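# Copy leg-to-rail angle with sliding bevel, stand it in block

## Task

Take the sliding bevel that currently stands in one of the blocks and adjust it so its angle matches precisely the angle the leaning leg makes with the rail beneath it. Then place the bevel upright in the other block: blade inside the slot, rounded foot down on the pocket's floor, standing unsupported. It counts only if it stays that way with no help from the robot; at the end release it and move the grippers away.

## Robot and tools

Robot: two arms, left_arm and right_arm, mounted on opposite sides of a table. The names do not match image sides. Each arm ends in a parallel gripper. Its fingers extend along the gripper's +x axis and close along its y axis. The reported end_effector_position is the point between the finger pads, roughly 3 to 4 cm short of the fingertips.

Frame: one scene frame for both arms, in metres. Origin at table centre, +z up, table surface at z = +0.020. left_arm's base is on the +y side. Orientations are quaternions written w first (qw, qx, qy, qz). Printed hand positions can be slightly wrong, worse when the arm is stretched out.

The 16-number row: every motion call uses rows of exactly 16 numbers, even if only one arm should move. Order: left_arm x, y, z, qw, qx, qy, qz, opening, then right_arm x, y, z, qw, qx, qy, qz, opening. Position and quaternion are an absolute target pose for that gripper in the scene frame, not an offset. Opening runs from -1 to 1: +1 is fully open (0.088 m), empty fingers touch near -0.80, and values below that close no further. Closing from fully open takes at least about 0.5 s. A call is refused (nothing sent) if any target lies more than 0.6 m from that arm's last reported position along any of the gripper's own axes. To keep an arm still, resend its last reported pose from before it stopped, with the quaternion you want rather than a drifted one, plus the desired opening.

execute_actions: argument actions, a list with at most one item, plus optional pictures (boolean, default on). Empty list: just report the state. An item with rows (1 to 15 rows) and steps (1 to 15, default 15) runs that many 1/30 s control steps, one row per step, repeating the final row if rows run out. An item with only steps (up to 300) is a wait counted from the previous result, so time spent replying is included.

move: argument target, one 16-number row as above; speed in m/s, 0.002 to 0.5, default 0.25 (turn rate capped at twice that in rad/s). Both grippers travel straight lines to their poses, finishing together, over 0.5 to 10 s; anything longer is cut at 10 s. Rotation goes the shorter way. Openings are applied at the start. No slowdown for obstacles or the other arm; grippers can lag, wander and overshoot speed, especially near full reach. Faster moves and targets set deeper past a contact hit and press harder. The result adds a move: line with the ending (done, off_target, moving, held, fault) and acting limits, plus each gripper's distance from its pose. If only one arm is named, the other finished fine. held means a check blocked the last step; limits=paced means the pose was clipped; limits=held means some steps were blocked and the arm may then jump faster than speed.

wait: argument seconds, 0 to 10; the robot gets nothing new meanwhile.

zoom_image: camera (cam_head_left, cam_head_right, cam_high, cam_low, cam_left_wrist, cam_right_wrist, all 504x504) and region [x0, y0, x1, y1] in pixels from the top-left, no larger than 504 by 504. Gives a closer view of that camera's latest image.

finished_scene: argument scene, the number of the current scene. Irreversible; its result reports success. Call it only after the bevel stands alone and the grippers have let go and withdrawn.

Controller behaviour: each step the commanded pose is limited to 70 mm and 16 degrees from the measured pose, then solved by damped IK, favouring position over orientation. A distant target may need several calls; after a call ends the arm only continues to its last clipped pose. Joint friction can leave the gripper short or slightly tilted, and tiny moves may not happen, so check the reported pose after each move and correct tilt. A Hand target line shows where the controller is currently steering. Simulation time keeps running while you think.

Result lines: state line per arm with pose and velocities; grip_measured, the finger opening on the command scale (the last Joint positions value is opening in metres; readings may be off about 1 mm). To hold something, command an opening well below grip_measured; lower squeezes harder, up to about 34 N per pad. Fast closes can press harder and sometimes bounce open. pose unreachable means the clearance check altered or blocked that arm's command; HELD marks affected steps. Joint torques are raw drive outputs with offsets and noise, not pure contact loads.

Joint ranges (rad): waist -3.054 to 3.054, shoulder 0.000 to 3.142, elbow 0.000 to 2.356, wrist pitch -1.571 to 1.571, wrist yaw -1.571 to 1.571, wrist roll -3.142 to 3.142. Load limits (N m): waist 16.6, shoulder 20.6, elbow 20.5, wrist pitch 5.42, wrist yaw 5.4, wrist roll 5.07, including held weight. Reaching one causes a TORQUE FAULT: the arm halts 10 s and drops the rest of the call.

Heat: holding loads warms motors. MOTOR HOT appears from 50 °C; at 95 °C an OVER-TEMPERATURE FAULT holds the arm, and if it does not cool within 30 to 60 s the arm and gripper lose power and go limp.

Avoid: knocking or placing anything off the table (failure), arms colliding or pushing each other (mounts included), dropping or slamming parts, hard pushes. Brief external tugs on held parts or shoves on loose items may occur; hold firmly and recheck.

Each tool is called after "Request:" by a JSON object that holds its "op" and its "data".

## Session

Request:
{"op": "execute_actions", "data": {"actions": []}}

Scene clock: 0.00 s of 4200.00 s.
left_arm: end_effector_position=(+0.0936, +0.2196, +0.4086) grip_measured=+0.822 end_effector_quat_wxyz=(+0.603, -0.018, -0.010, -0.798) end_effector_velocity=(-0.001, +0.001, -0.002) end_effector_angular_velocity=(+0.013, +0.019, -0.001) | right_arm: end_effector_position=(+0.0557, -0.3937, +0.1960) grip_measured=+0.851 end_effector_quat_wxyz=(+0.684, -0.066, +0.716, +0.120) end_effector_velocity=(-0.001, -0.001, -0.001) end_effector_angular_velocity=(-0.005, +0.013, +0.000)
Joint positions: left_arm=[-0.008  0.85   0.645  0.247  0.008 -0.006  0.079] | right_arm=[-0.219  0.944  0.855 -1.459 -0.086  0.657  0.081]
Joint velocities: left_arm=[-0.007 -0.002 -0.002 -0.007 -0.007 -0.022 -0.   ] | right_arm=[-0.007  0.002 -0.002 -0.007 -0.007 -0.007 -0.   ]
Joint torques (N m, as the arm reports them, + toward a larger angle): no reading
Motor temperatures (°C, as the motors report them): left_arm=[25 48 29 30 23 23] | right_arm=[25 31 27 24 24 25]
Heat: left arm: hottest shoulder 48 °C (+0.0 °C/min); right arm: hottest shoulder 31 °C (+0.0 °C/min).
Hand target (left_arm): +0.094, +0.220, +0.409; -0.603, +0.018, +0.010, +0.798
Hand target (right_arm): +0.056, -0.394, +0.196; +0.684, -0.066, +0.716, +0.120

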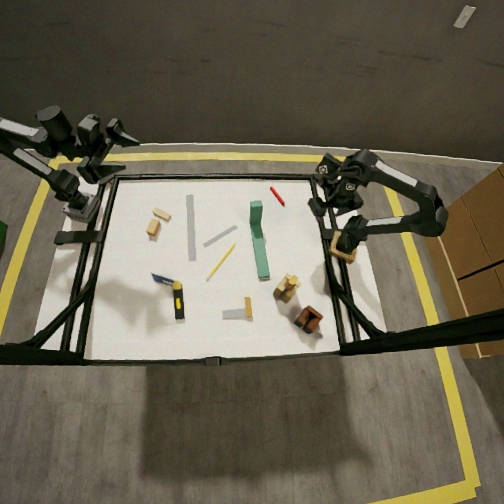

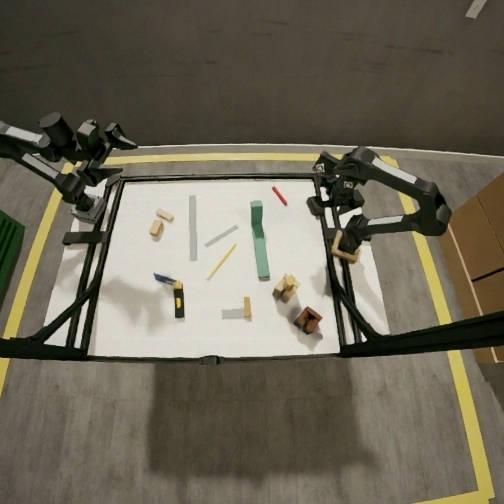

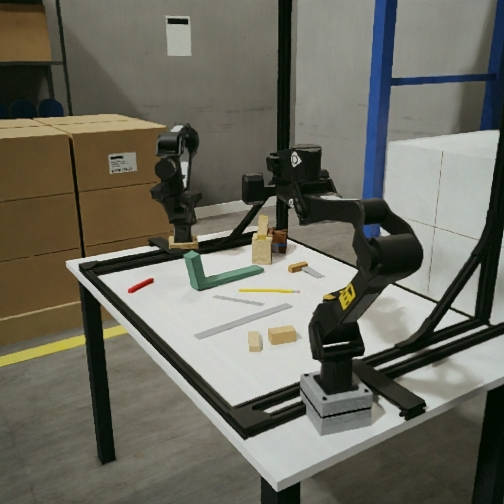

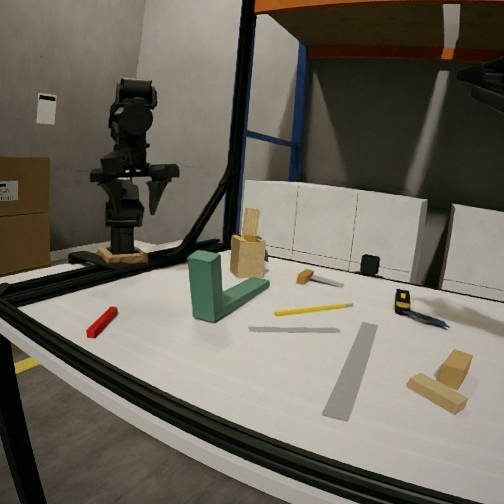

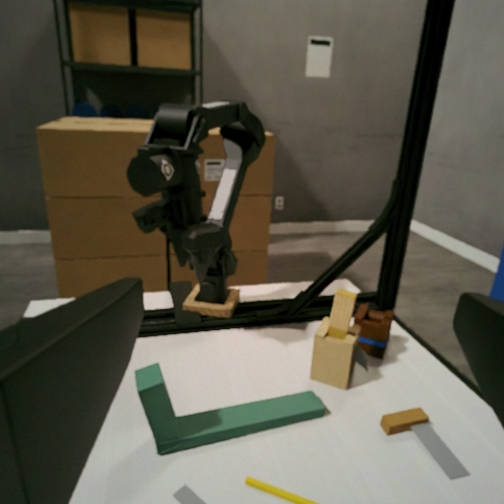

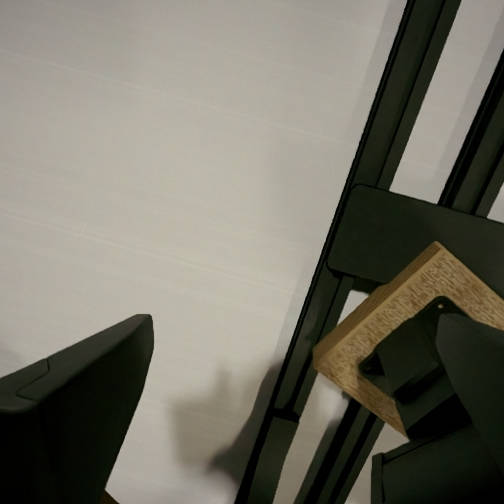

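Request:
{"op": "zoom_image", "data": {"camera": "cam_head_left", "region": [230,190,350,345]}}

Request:
{"op": "zoom_image", "data": {"camera": "cam_left_wrist", "region": [130,270,430,460]}}

Region (230, 190, 350, 345) of cam_head_left's 504x504 image, scaled by 3.252, with more detail than that image has; it fills the left 390 columns of this view, and the rest is white.

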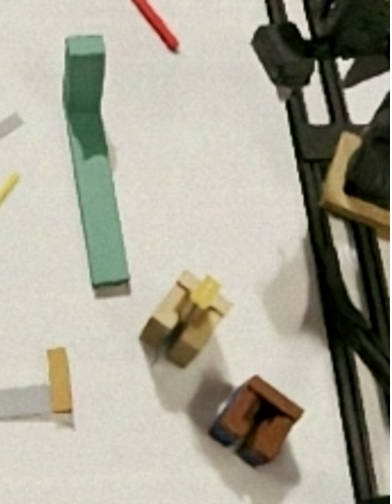

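Region (130, 270, 430, 460) of cam_left_wrist's 504x504 image, scaled by 1.680, with more detail than that image has; it fills the top 319 rows of this view, and the rest is white.

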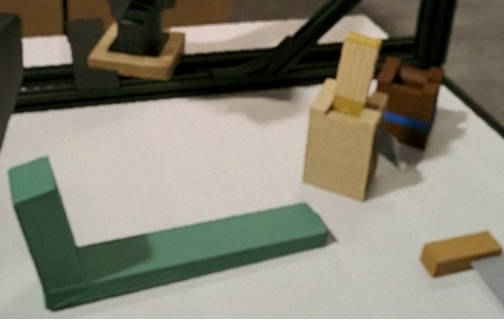

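Request:
{"op": "move", "data": {"target": [0.0,0.17,0.13,0.7071,0,0,-0.7071,1.0,-0.208,-0.277,0.23,0.183,-0.683,0.183,0.683,1.0], "speed": 0.15}}

Scene clock: 128.23 s of 4200.00 s.
left_arm: end_effector_position=(+0.0018, +0.1717, +0.1334) grip_measured=+0.985 end_effector_quat_wxyz=(+0.714, +0.036, +0.031, -0.699) end_effector_velocity=(+0.001, -0.001, -0.000) end_effector_angular_velocity=(-0.000, +0.004, +0.020) | right_arm: end_effector_position=(-0.2099, -0.2784, +0.2290) grip_measured=+1.000 end_effector_quat_wxyz=(+0.188, -0.679, +0.184, +0.686) end_effector_velocity=(+0.001, +0.000, +0.003) end_effector_angular_velocity=(-0.003, +0.007, +0.000)
Joint positions: left_arm=[-0.466  2.193  0.5    1.565 -0.744 -0.079  0.087] | right_arm=[ 1.181  1.664  1.513 -1.409 -0.    -0.288  0.088]
Joint velocities: left_arm=[-0.002  0.002  0.007 -0.007 -0.022 -0.007  0.   ] | right_arm=[-0.007 -0.002  0.007 -0.007 -0.007 -0.007  0.   ]
Joint torques (N m, as the arm reports them, + toward a larger angle): left_arm=[-0.4  -5.3   2.92  1.7  -0.16 -0.17] | right_arm=[ 0.34 -5.65  7.77 -0.03  0.07 -0.11]
Motor temperatures (°C, as the motors report them): left_arm=[25 43 35 37 23 23] | right_arm=[25 30 32 24 24 25]
Heat: left arm: hottest shoulder 43 °C (-2.0 °C/min); right arm: hottest elbow 32 °C (+1.0 °C/min).
Hand target (left_arm): +0.000, +0.172, +0.132; +0.714, +0.034, +0.033, -0.699
Hand target (right_arm): -0.212, -0.277, +0.229; -0.185, +0.681, -0.181, -0.685
Off the commanded pose (left_arm): 0.004 m, 6 deg.
Off the commanded pose (right_arm): 0.003 m, 1 deg.
joint sent to its limit (left arm) — the command would take joint 4 (wrist pitch) past its upper limit, so that joint was sent only as far as its limit.
After step 90, 117.00 s passed at rest.
move: off_target (left_arm)

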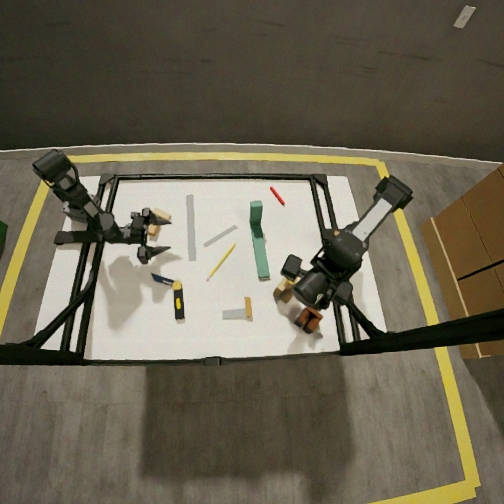

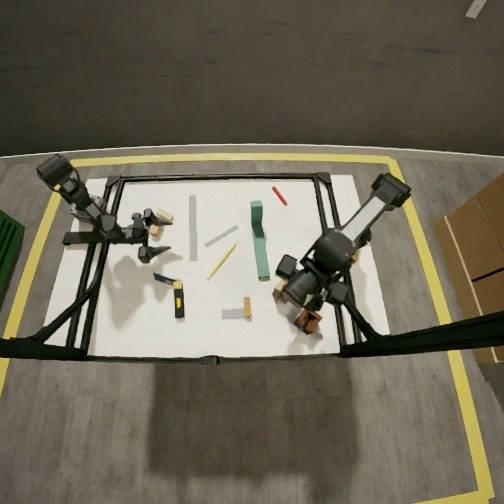

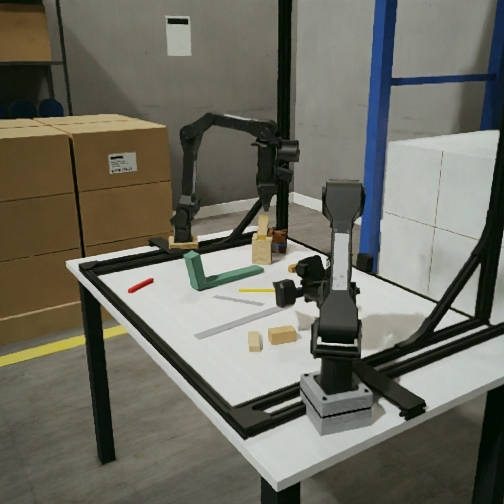

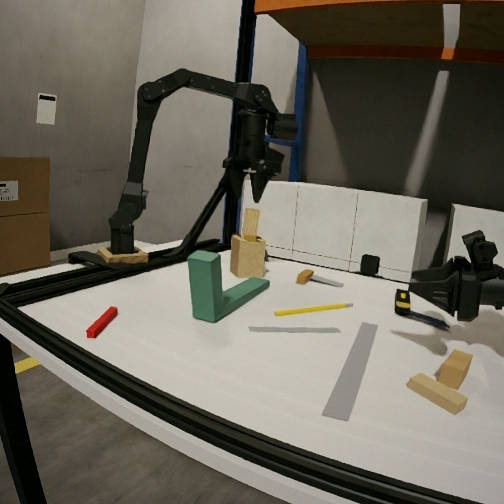

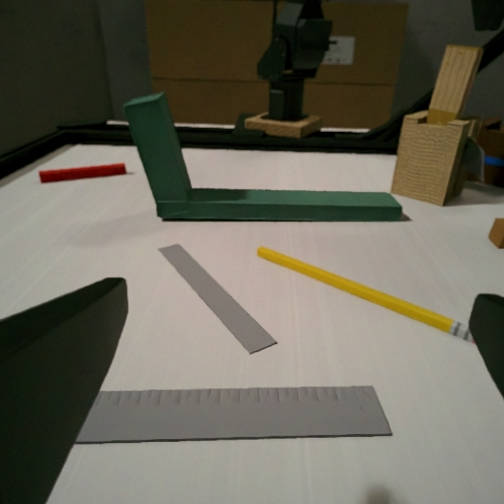

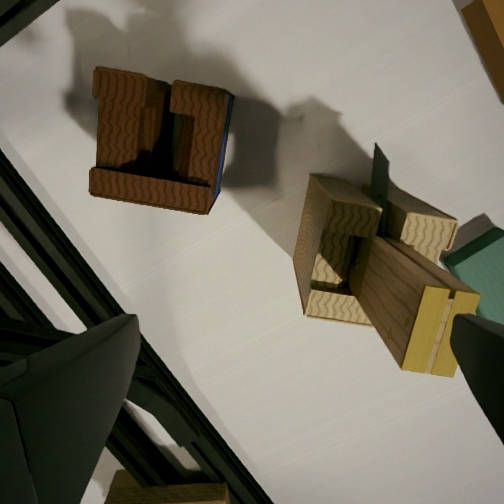

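Request:
{"op": "zoom_image", "data": {"camera": "cam_right_wrist", "region": [250,110,504,400]}}

Request:
{"op": "zoom_image", "data": {"camera": "cam_left_wrist", "region": [100,30,504,240]}}

Region (250, 110, 504, 400) of cam_right_wrist's 504x504 image, scaled by 1.738, with more detail than that image has; it fills the left 441 columns of this view, and the rest is white.

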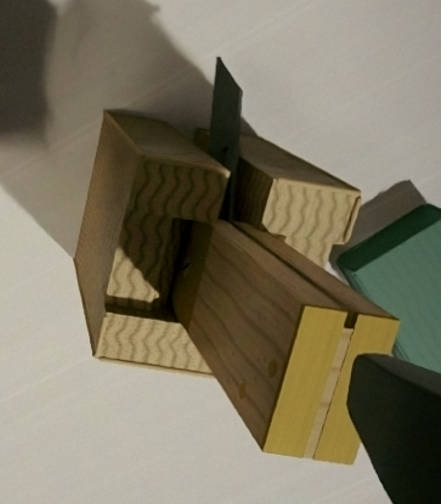

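Region (100, 30, 504, 240) of cam_left_wrist's 504x504 image, scaled by 1.248, with more detail than that image has; it fills the top 262 rows of this view, and the rest is white.

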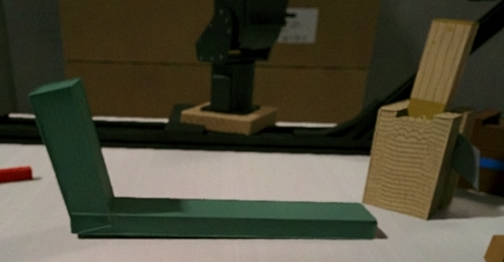

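Request:
{"op": "move", "data": {"target": [0.0,0.17,0.13,0.7071,0,0,-0.7071,1.0,-0.174,-0.243,0.225,0.2649,-0.6556,0.2649,0.6556,1.0], "speed": 0.06}}

Scene clock: 250.50 s of 4200.00 s.
left_arm: end_effector_position=(+0.0008, +0.1706, +0.1319) grip_measured=+0.985 end_effector_quat_wxyz=(+0.714, +0.036, +0.032, -0.699) end_effector_velocity=(+0.000, +0.000, -0.004) end_effector_angular_velocity=(+0.016, -0.023, +0.004) | right_arm: end_effector_position=(-0.1730, -0.2459, +0.2255) grip_measured=+1.000 end_effector_quat_wxyz=(+0.262, -0.657, +0.262, +0.657) end_effector_velocity=(+0.004, -0.003, +0.001) end_effector_angular_velocity=(-0.010, -0.016, +0.005)
Joint positions: left_arm=[-0.467  2.202  0.508  1.565 -0.744 -0.081  0.087] | right_arm=[ 1.017  1.683  1.521 -1.409 -0.    -0.225  0.088]
Joint velocities: left_arm=[-0.002  0.002  0.002 -0.022 -0.007  0.007 -0.   ] | right_arm=[-0.002 -0.002  0.002 -0.022  0.007 -0.007  0.   ]
Joint torques (N m, as the arm reports them, + toward a larger angle): left_arm=[-0.08 -5.4   2.87  1.69 -0.04 -0.16] | right_arm=[-0.27 -5.76  7.86  0.16  0.    0.12]
Motor temperatures (°C, as the motors report them): left_arm=[25 43 29 38 23 23] | right_arm=[25 33 35 23 24 25]
Heat: left arm: hottest shoulder 43 °C (-1.0 °C/min); right arm: hottest elbow 35 °C (+1.0 °C/min).
Hand target (left_arm): -0.000, +0.170, +0.130; +0.713, +0.034, +0.034, -0.699
Hand target (right_arm): -0.174, -0.243, +0.225; -0.265, +0.656, -0.265, -0.655
Off the commanded pose (left_arm): 0.002 m, 6 deg.
Off the commanded pose (right_arm): 0.003 m, 0 deg.
joint sent to its limit (left arm) — the command would take joint 4 (wrist pitch) past its upper limit, so that joint was sent only as far as its limit.
After step 90, 117.00 s passed at rest.
move: off_target (left_arm)

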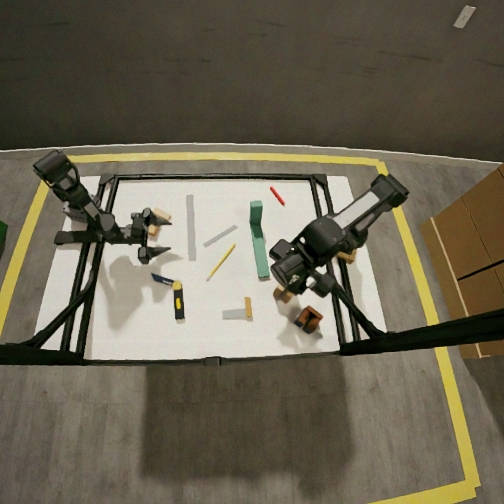

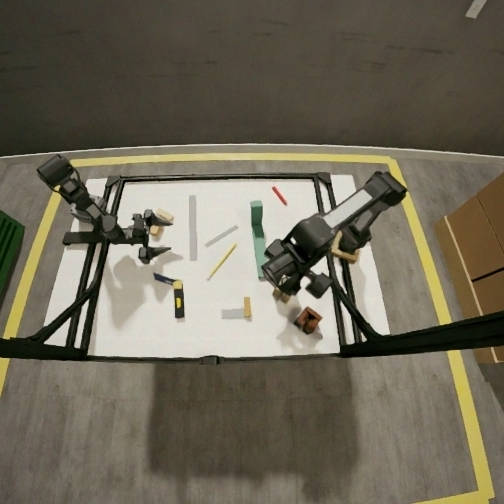

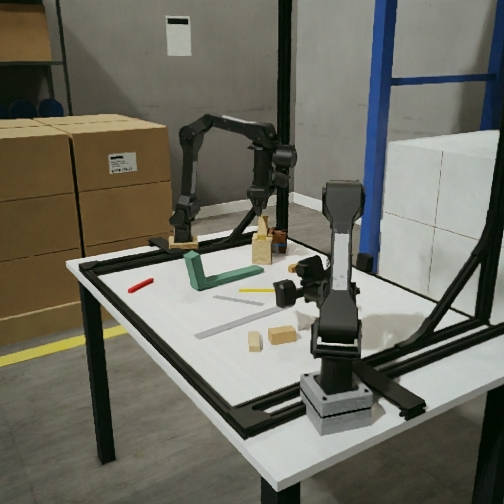

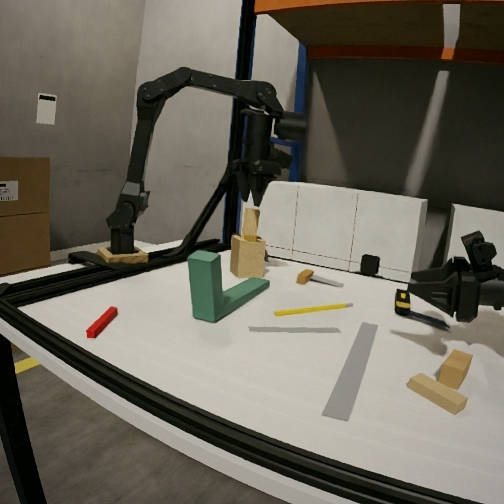

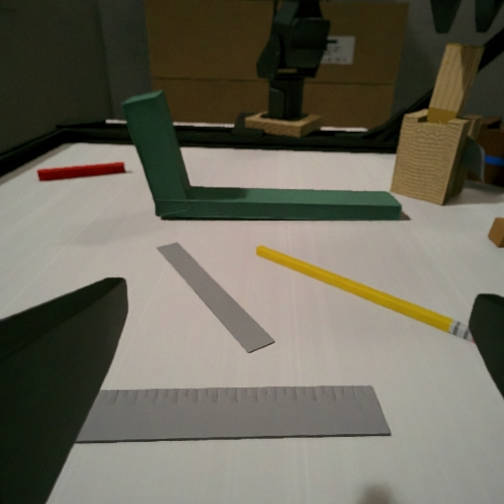

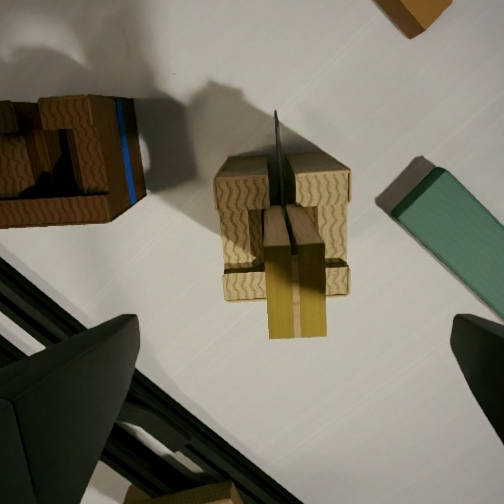

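Request:
{"op": "move", "data": {"target": [0.0,0.17,0.13,0.7071,0,0,-0.7071,1.0,-0.172,-0.2455,0.162,0.2357,-0.7205,0.2911,0.5835,0.4], "speed": 0.04}}

Request:
{"op": "zoom_image", "data": {"camera": "cam_left_wrist", "region": [340,0,504,220]}}

Scene clock: 265.13 s of 4200.00 s.
left_arm: end_effector_position=(+0.0007, +0.1705, +0.1318) grip_measured=+0.985 end_effector_quat_wxyz=(+0.714, +0.035, +0.032, -0.699) end_effector_velocity=(+0.001, +0.001, +0.000) end_effector_angular_velocity=(-0.003, +0.008, +0.006) | right_arm: end_effector_position=(-0.1723, -0.2440, +0.1669) grip_measured=+0.400 end_effector_quat_wxyz=(+0.238, -0.715, +0.288, +0.591) end_effector_velocity=(-0.000, +0.002, +0.001) end_effector_angular_velocity=(+0.003, +0.016, +0.013)
Joint positions: left_arm=[-0.467  2.202  0.508  1.565 -0.744 -0.082  0.087] | right_arm=[ 1.031  1.849  1.473 -1.38   0.038 -0.201  0.059]
Joint velocities: left_arm=[-0.002  0.002 -0.002  0.007 -0.007 -0.007  0.   ] | right_arm=[-0.007 -0.002  0.002  0.007 -0.007 -0.022 -0.   ]
Joint torques (N m, as the arm reports them, + toward a larger angle): left_arm=[-0.08 -5.56  2.88  1.68 -0.03 -0.15] | right_arm=[ 0.31 -6.58  4.65 -0.01  0.1   0.15]
Motor temperatures (°C, as the motors report them): left_arm=[25 43 29 38 23 23] | right_arm=[25 33 35 23 24 25]
Heat: left arm: hottest shoulder 43 °C (-1.0 °C/min); right arm: hottest elbow 35 °C (+0.0 °C/min).
Hand target (left_arm): -0.000, +0.170, +0.130; +0.714, +0.034, +0.034, -0.699
Hand target (right_arm): -0.172, -0.246, +0.162; -0.235, +0.721, -0.291, -0.584
Off the commanded pose (left_arm): 0.002 m, 6 deg.
Off the commanded pose (right_arm): 0.005 m, 1 deg.
joint sent to its limit (left arm) — the command would take joint 4 (wrist pitch) past its upper limit, so that joint was sent only as far as its limit.
After step 90, 8.73 s passed at rest.
move: off_target (left_arm)

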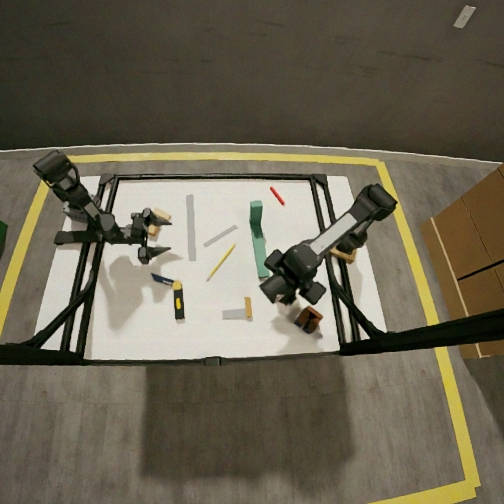

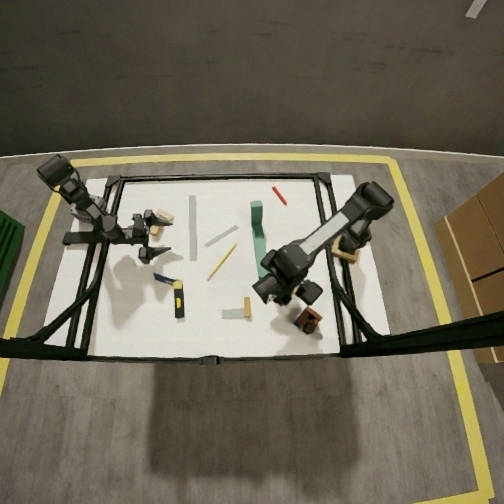

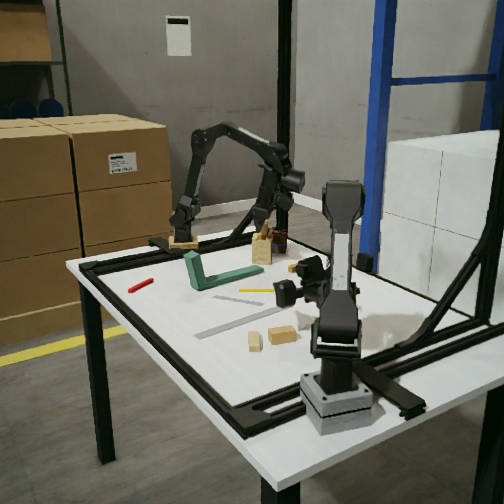

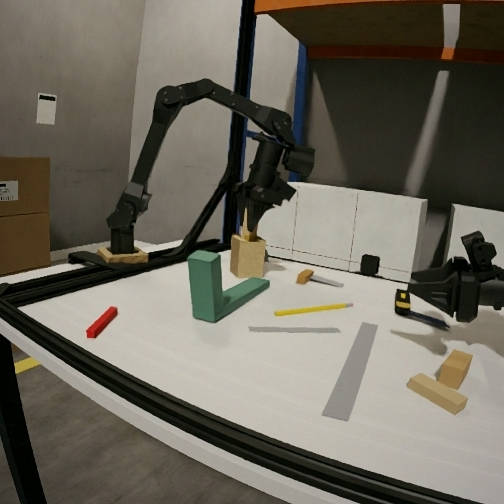

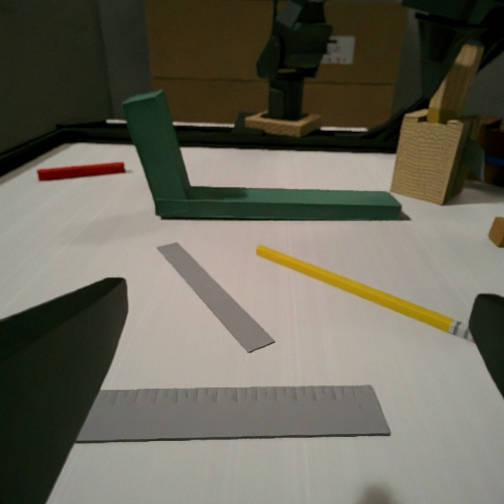

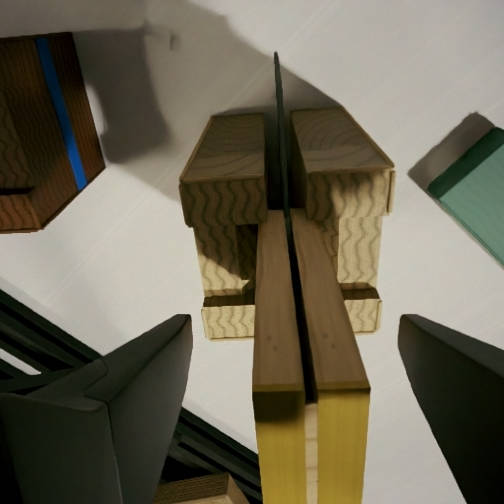

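Region (340, 0, 504, 220) of cam_left_wrist's 504x504 image, scaled by 2.291, with more detail than that image has; it fills the left 376 columns of this view, and the rest is white.

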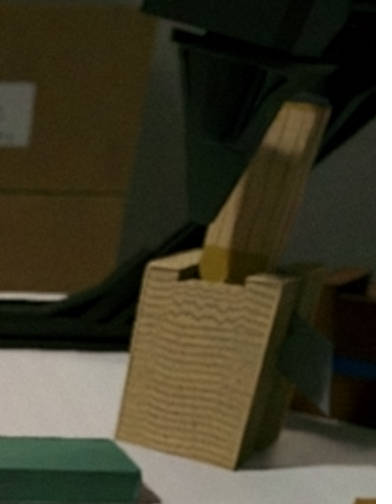

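Request:
{"op": "move", "data": {"target": [0.0,0.17,0.13,0.7071,0,0,-0.7071,1.0,-0.1767,-0.241,0.177,0.2357,-0.7205,0.2911,0.5835,0.2], "speed": 0.02}}

Scene clock: 313.53 s of 4200.00 s.
left_arm: end_effector_position=(+0.0007, +0.1704, +0.1317) grip_measured=+0.985 end_effector_quat_wxyz=(+0.714, +0.035, +0.032, -0.699) end_effector_velocity=(-0.004, +0.001, +0.001) end_effector_angular_velocity=(+0.003, +0.022, -0.022) | right_arm: end_effector_position=(-0.1748, -0.2423, +0.1782) grip_measured=+0.200 end_effector_quat_wxyz=(+0.236, -0.719, +0.291, +0.586) end_effector_velocity=(+0.000, -0.001, +0.000) end_effector_angular_velocity=(-0.011, +0.003, +0.003)
Joint positions: left_arm=[-0.467  2.203  0.509  1.565 -0.744 -0.082  0.087] | right_arm=[ 1.035  1.867  1.539 -1.443  0.039 -0.196  0.049]
Joint velocities: left_arm=[-0.002 -0.007 -0.002 -0.007  0.022 -0.022 -0.   ] | right_arm=[-0.002  0.002  0.002 -0.007 -0.007 -0.007 -0.   ]
Joint torques (N m, as the arm reports them, + toward a larger angle): left_arm=[-0.07 -5.6   2.82  1.66 -0.03 -0.14] | right_arm=[ 0.32 -6.76  7.22 -0.34  0.06  0.13]
Motor temperatures (°C, as the motors report them): left_arm=[25 43 29 39 23 23] | right_arm=[25 34 32 23 24 25]
Heat: left arm: hottest shoulder 43 °C (+0.0 °C/min); right arm: hottest shoulder 34 °C (-1.0 °C/min).
Hand target (left_arm): -0.000, +0.170, +0.130; +0.714, +0.034, +0.034, -0.699
Hand target (right_arm): -0.177, -0.241, +0.177; -0.236, +0.721, -0.291, -0.584
Off the commanded pose (left_arm): 0.002 m, 6 deg.
Off the commanded pose (right_arm): 0.003 m, 0 deg.
joint sent to its limit (left arm) — the command would take joint 4 (wrist pitch) past its upper limit, so that joint was sent only as far as its limit.
After step 90, 42.73 s passed at rest.
move: off_target (left_arm)

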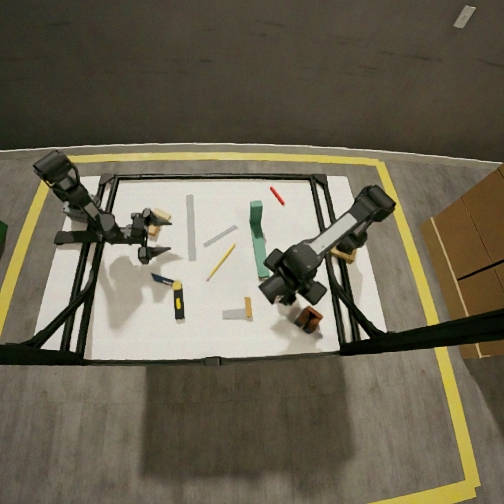

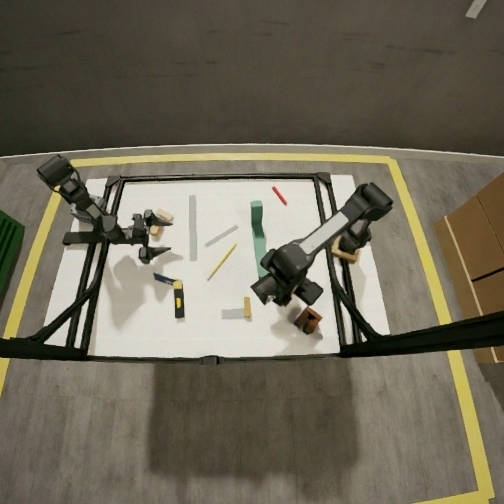

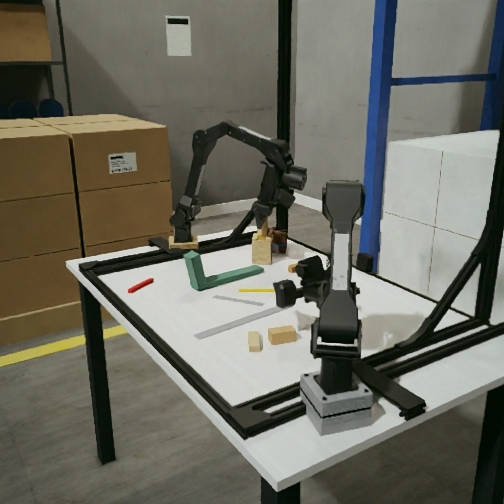

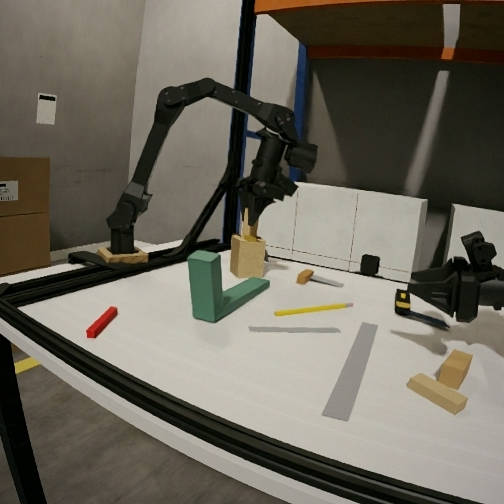

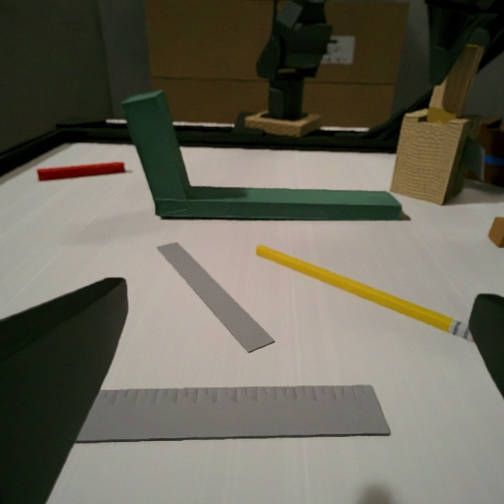

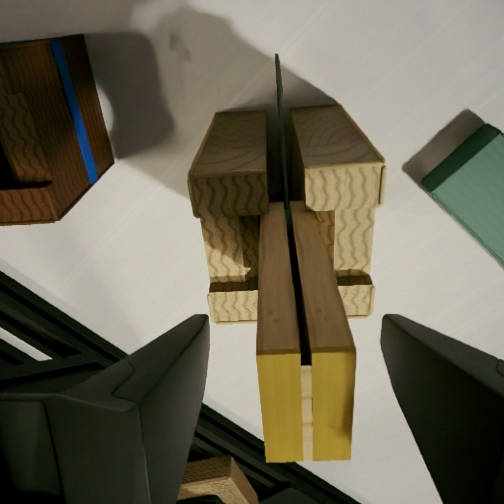

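Request:
{"op": "execute_actions", "data": {"actions": []}}

Scene clock: 345.57 s of 4200.00 s.
left_arm: end_effector_position=(+0.0007, +0.1705, +0.1315) grip_measured=+0.985 end_effector_quat_wxyz=(+0.714, +0.036, +0.032, -0.699) end_effector_velocity=(+0.000, +0.001, +0.001) end_effector_angular_velocity=(+0.001, +0.020, +0.007) | right_arm: end_effector_position=(-0.1749, -0.2424, +0.1781) grip_measured=+0.200 end_effector_quat_wxyz=(+0.236, -0.719, +0.291, +0.585) end_effector_velocity=(+0.002, +0.001, -0.002) end_effector_angular_velocity=(-0.001, -0.004, +0.021)
Joint positions: left_arm=[-0.467  2.203  0.509  1.565 -0.744 -0.082  0.087] | right_arm=[ 1.035  1.868  1.539 -1.443  0.039 -0.196  0.049]
Joint velocities: left_arm=[-0.002 -0.007 -0.002 -0.007 -0.007 -0.022 -0.   ] | right_arm=[-0.002  0.002 -0.007  0.007  0.007 -0.022 -0.   ]
Joint torques (N m, as the arm reports them, + toward a larger angle): left_arm=[-0.06 -5.64  2.79  1.67 -0.04 -0.14] | right_arm=[ 0.3  -6.7   7.18 -0.34  0.07  0.13]
Motor temperatures (°C, as the motors report them): left_arm=[25 42 29 39 23 23] | right_arm=[25 34 33 23 24 25]
Heat: left arm: hottest shoulder 42 °C (-1.0 °C/min); right arm: hottest shoulder 34 °C (+1.0 °C/min).
Hand target (left_arm): -0.000, +0.170, +0.130; +0.714, +0.034, +0.034, -0.699
Hand target (right_arm): -0.177, -0.241, +0.177; -0.236, +0.721, -0.291, -0.584
Off the commanded pose (left_arm): 0.002 m, 6 deg.
Off the commanded pose (right_arm): 0.003 m, 0 deg.
Steps of this call (steps 1 to 90: nothing new was sent; then 29.03 s passed at rest). Readings (end_effector_position):
1: left_arm (+0.0007, +0.1704, +0.1317) | right_arm (-0.1747, -0.2424, +0.1782)
2: left_arm (+0.0007, +0.1704, +0.1317) | right_arm (-0.1747, -0.2424, +0.1782)
4: left_arm (+0.0007, +0.1704, +0.1317) | right_arm (-0.1747, -0.2424, +0.1782)
8: left_arm (+0.0007, +0.1704, +0.1317) | right_arm (-0.1747, -0.2424, +0.1781)
90: the state above

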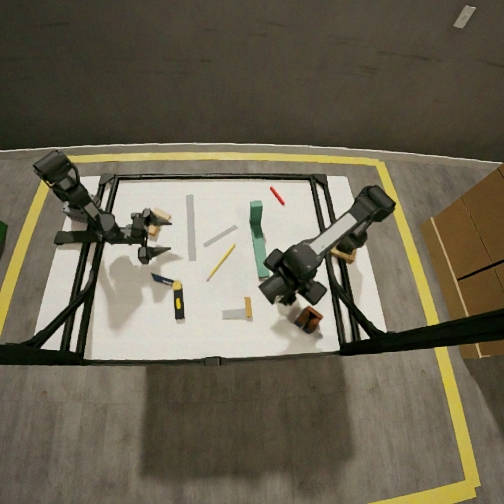

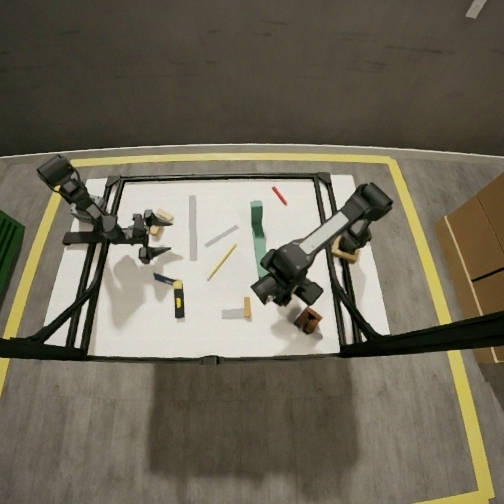

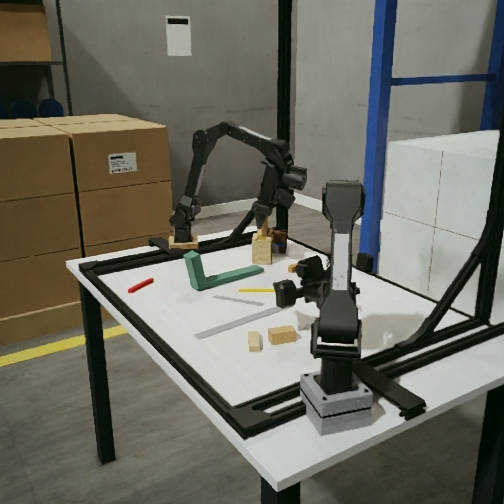

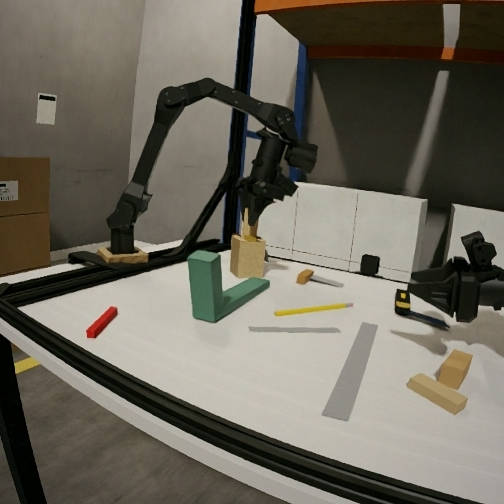

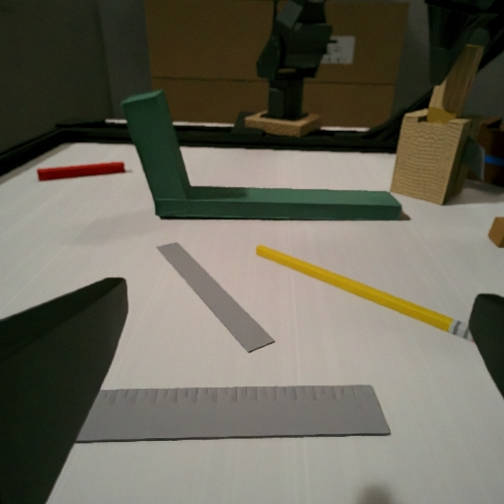

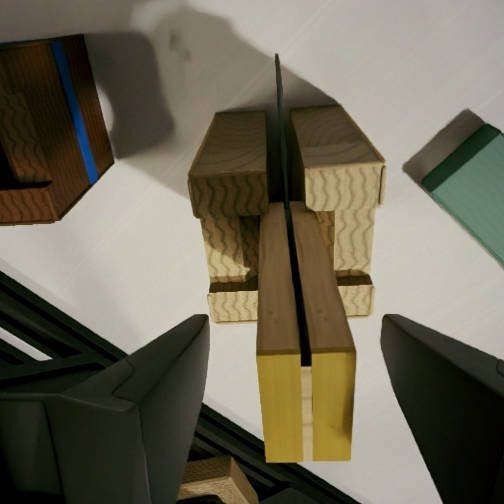

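Request:
{"op": "move", "data": {"target": [0.0,0.17,0.13,0.7071,0,0,-0.7071,1.0, -0.1767,-0.241,0.177, 0.2357,-0.7205,0.2911,0.5835, -0.7], "speed": 0.05}}

Scene clock: 354.80 s of 4200.00 s.
left_arm: end_effector_position=(+0.0006, +0.1704, +0.1315) grip_measured=+0.985 end_effector_quat_wxyz=(+0.714, +0.035, +0.032, -0.699) end_effector_velocity=(+0.005, +0.000, -0.001) end_effector_angular_velocity=(+0.003, +0.000, +0.025) | right_arm: end_effector_position=(-0.1749, -0.2423, +0.1782) grip_measured=-0.407 end_effector_quat_wxyz=(+0.234, -0.721, +0.288, +0.585) end_effector_velocity=(+0.002, -0.006, -0.001) end_effector_angular_velocity=(-0.031, -0.011, +0.008)
Joint positions: left_arm=[-0.467  2.204  0.509  1.565 -0.744 -0.083  0.087] | right_arm=[ 1.037  1.868  1.54  -1.444  0.042 -0.201  0.019]
Joint velocities: left_arm=[ 0.002 -0.002 -0.002 -0.007 -0.022 -0.007 -0.   ] | right_arm=[ 0.002  0.002 -0.007 -0.022 -0.007 -0.007 -0.   ]
Joint torques (N m, as the arm reports them, + toward a larger angle): left_arm=[-0.08 -5.71  2.79  1.67 -0.03 -0.13] | right_arm=[ 0.04 -6.83  7.14 -0.32 -0.09  0.27]
Motor temperatures (°C, as the motors report them): left_arm=[25 42 29 39 23 23] | right_arm=[25 34 33 23 24 25]
Heat: left arm: hottest shoulder 42 °C (-1.0 °C/min); right arm: hottest shoulder 34 °C (+0.0 °C/min).
Hand target (left_arm): -0.000, +0.170, +0.130; +0.714, +0.034, +0.034, -0.699
Hand target (right_arm): -0.177, -0.241, +0.177; -0.236, +0.720, -0.291, -0.584
Off the commanded pose (left_arm): 0.002 m, 6 deg.
Off the commanded pose (right_arm): 0.003 m, 0 deg.
joint sent to its limit (left arm) — the command would take joint 4 (wrist pitch) past its upper limit, so that joint was sent only as far as its limit.
After step 90, 5.00 s passed at rest.
move: off_target (left_arm)

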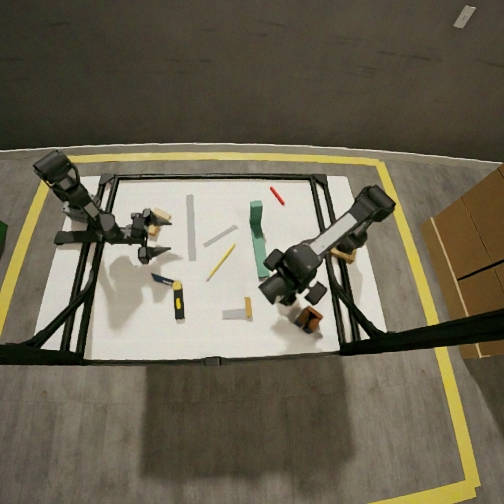

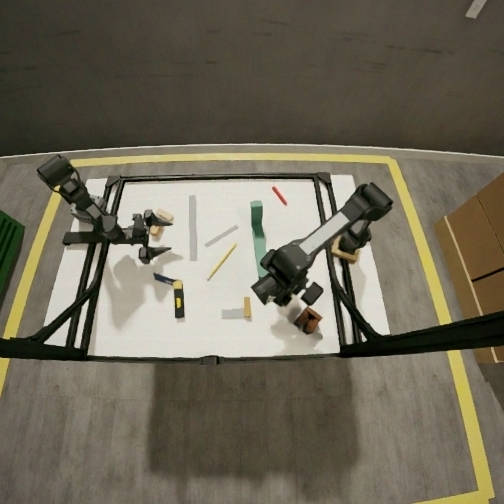

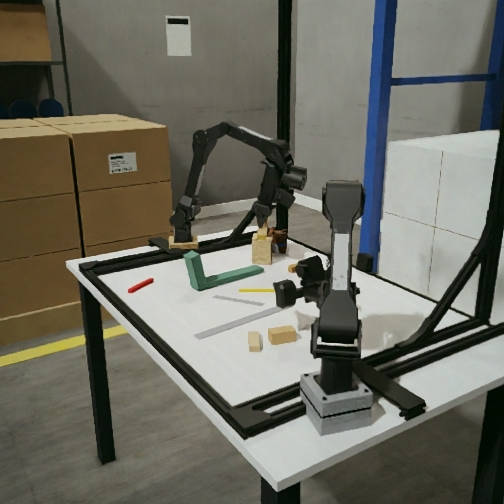

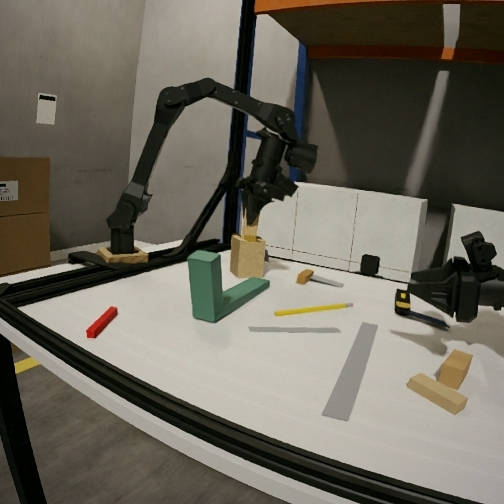

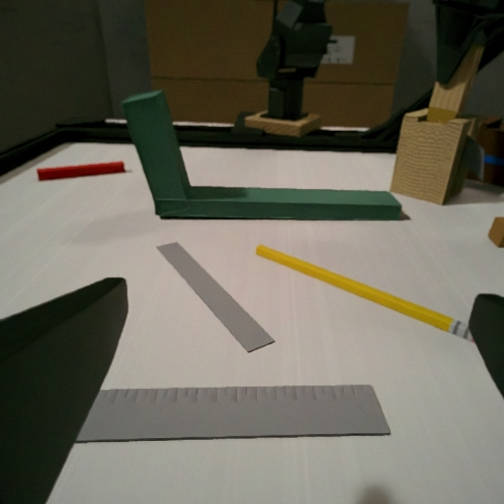

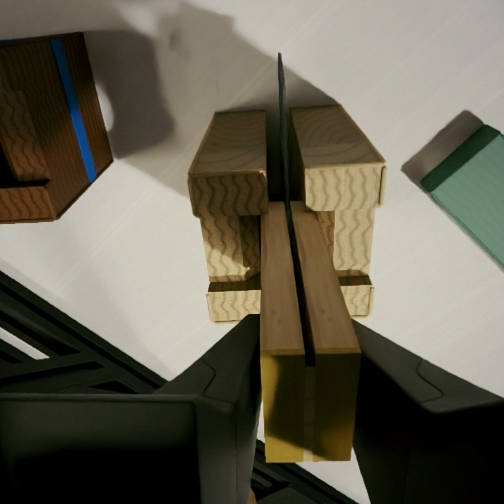

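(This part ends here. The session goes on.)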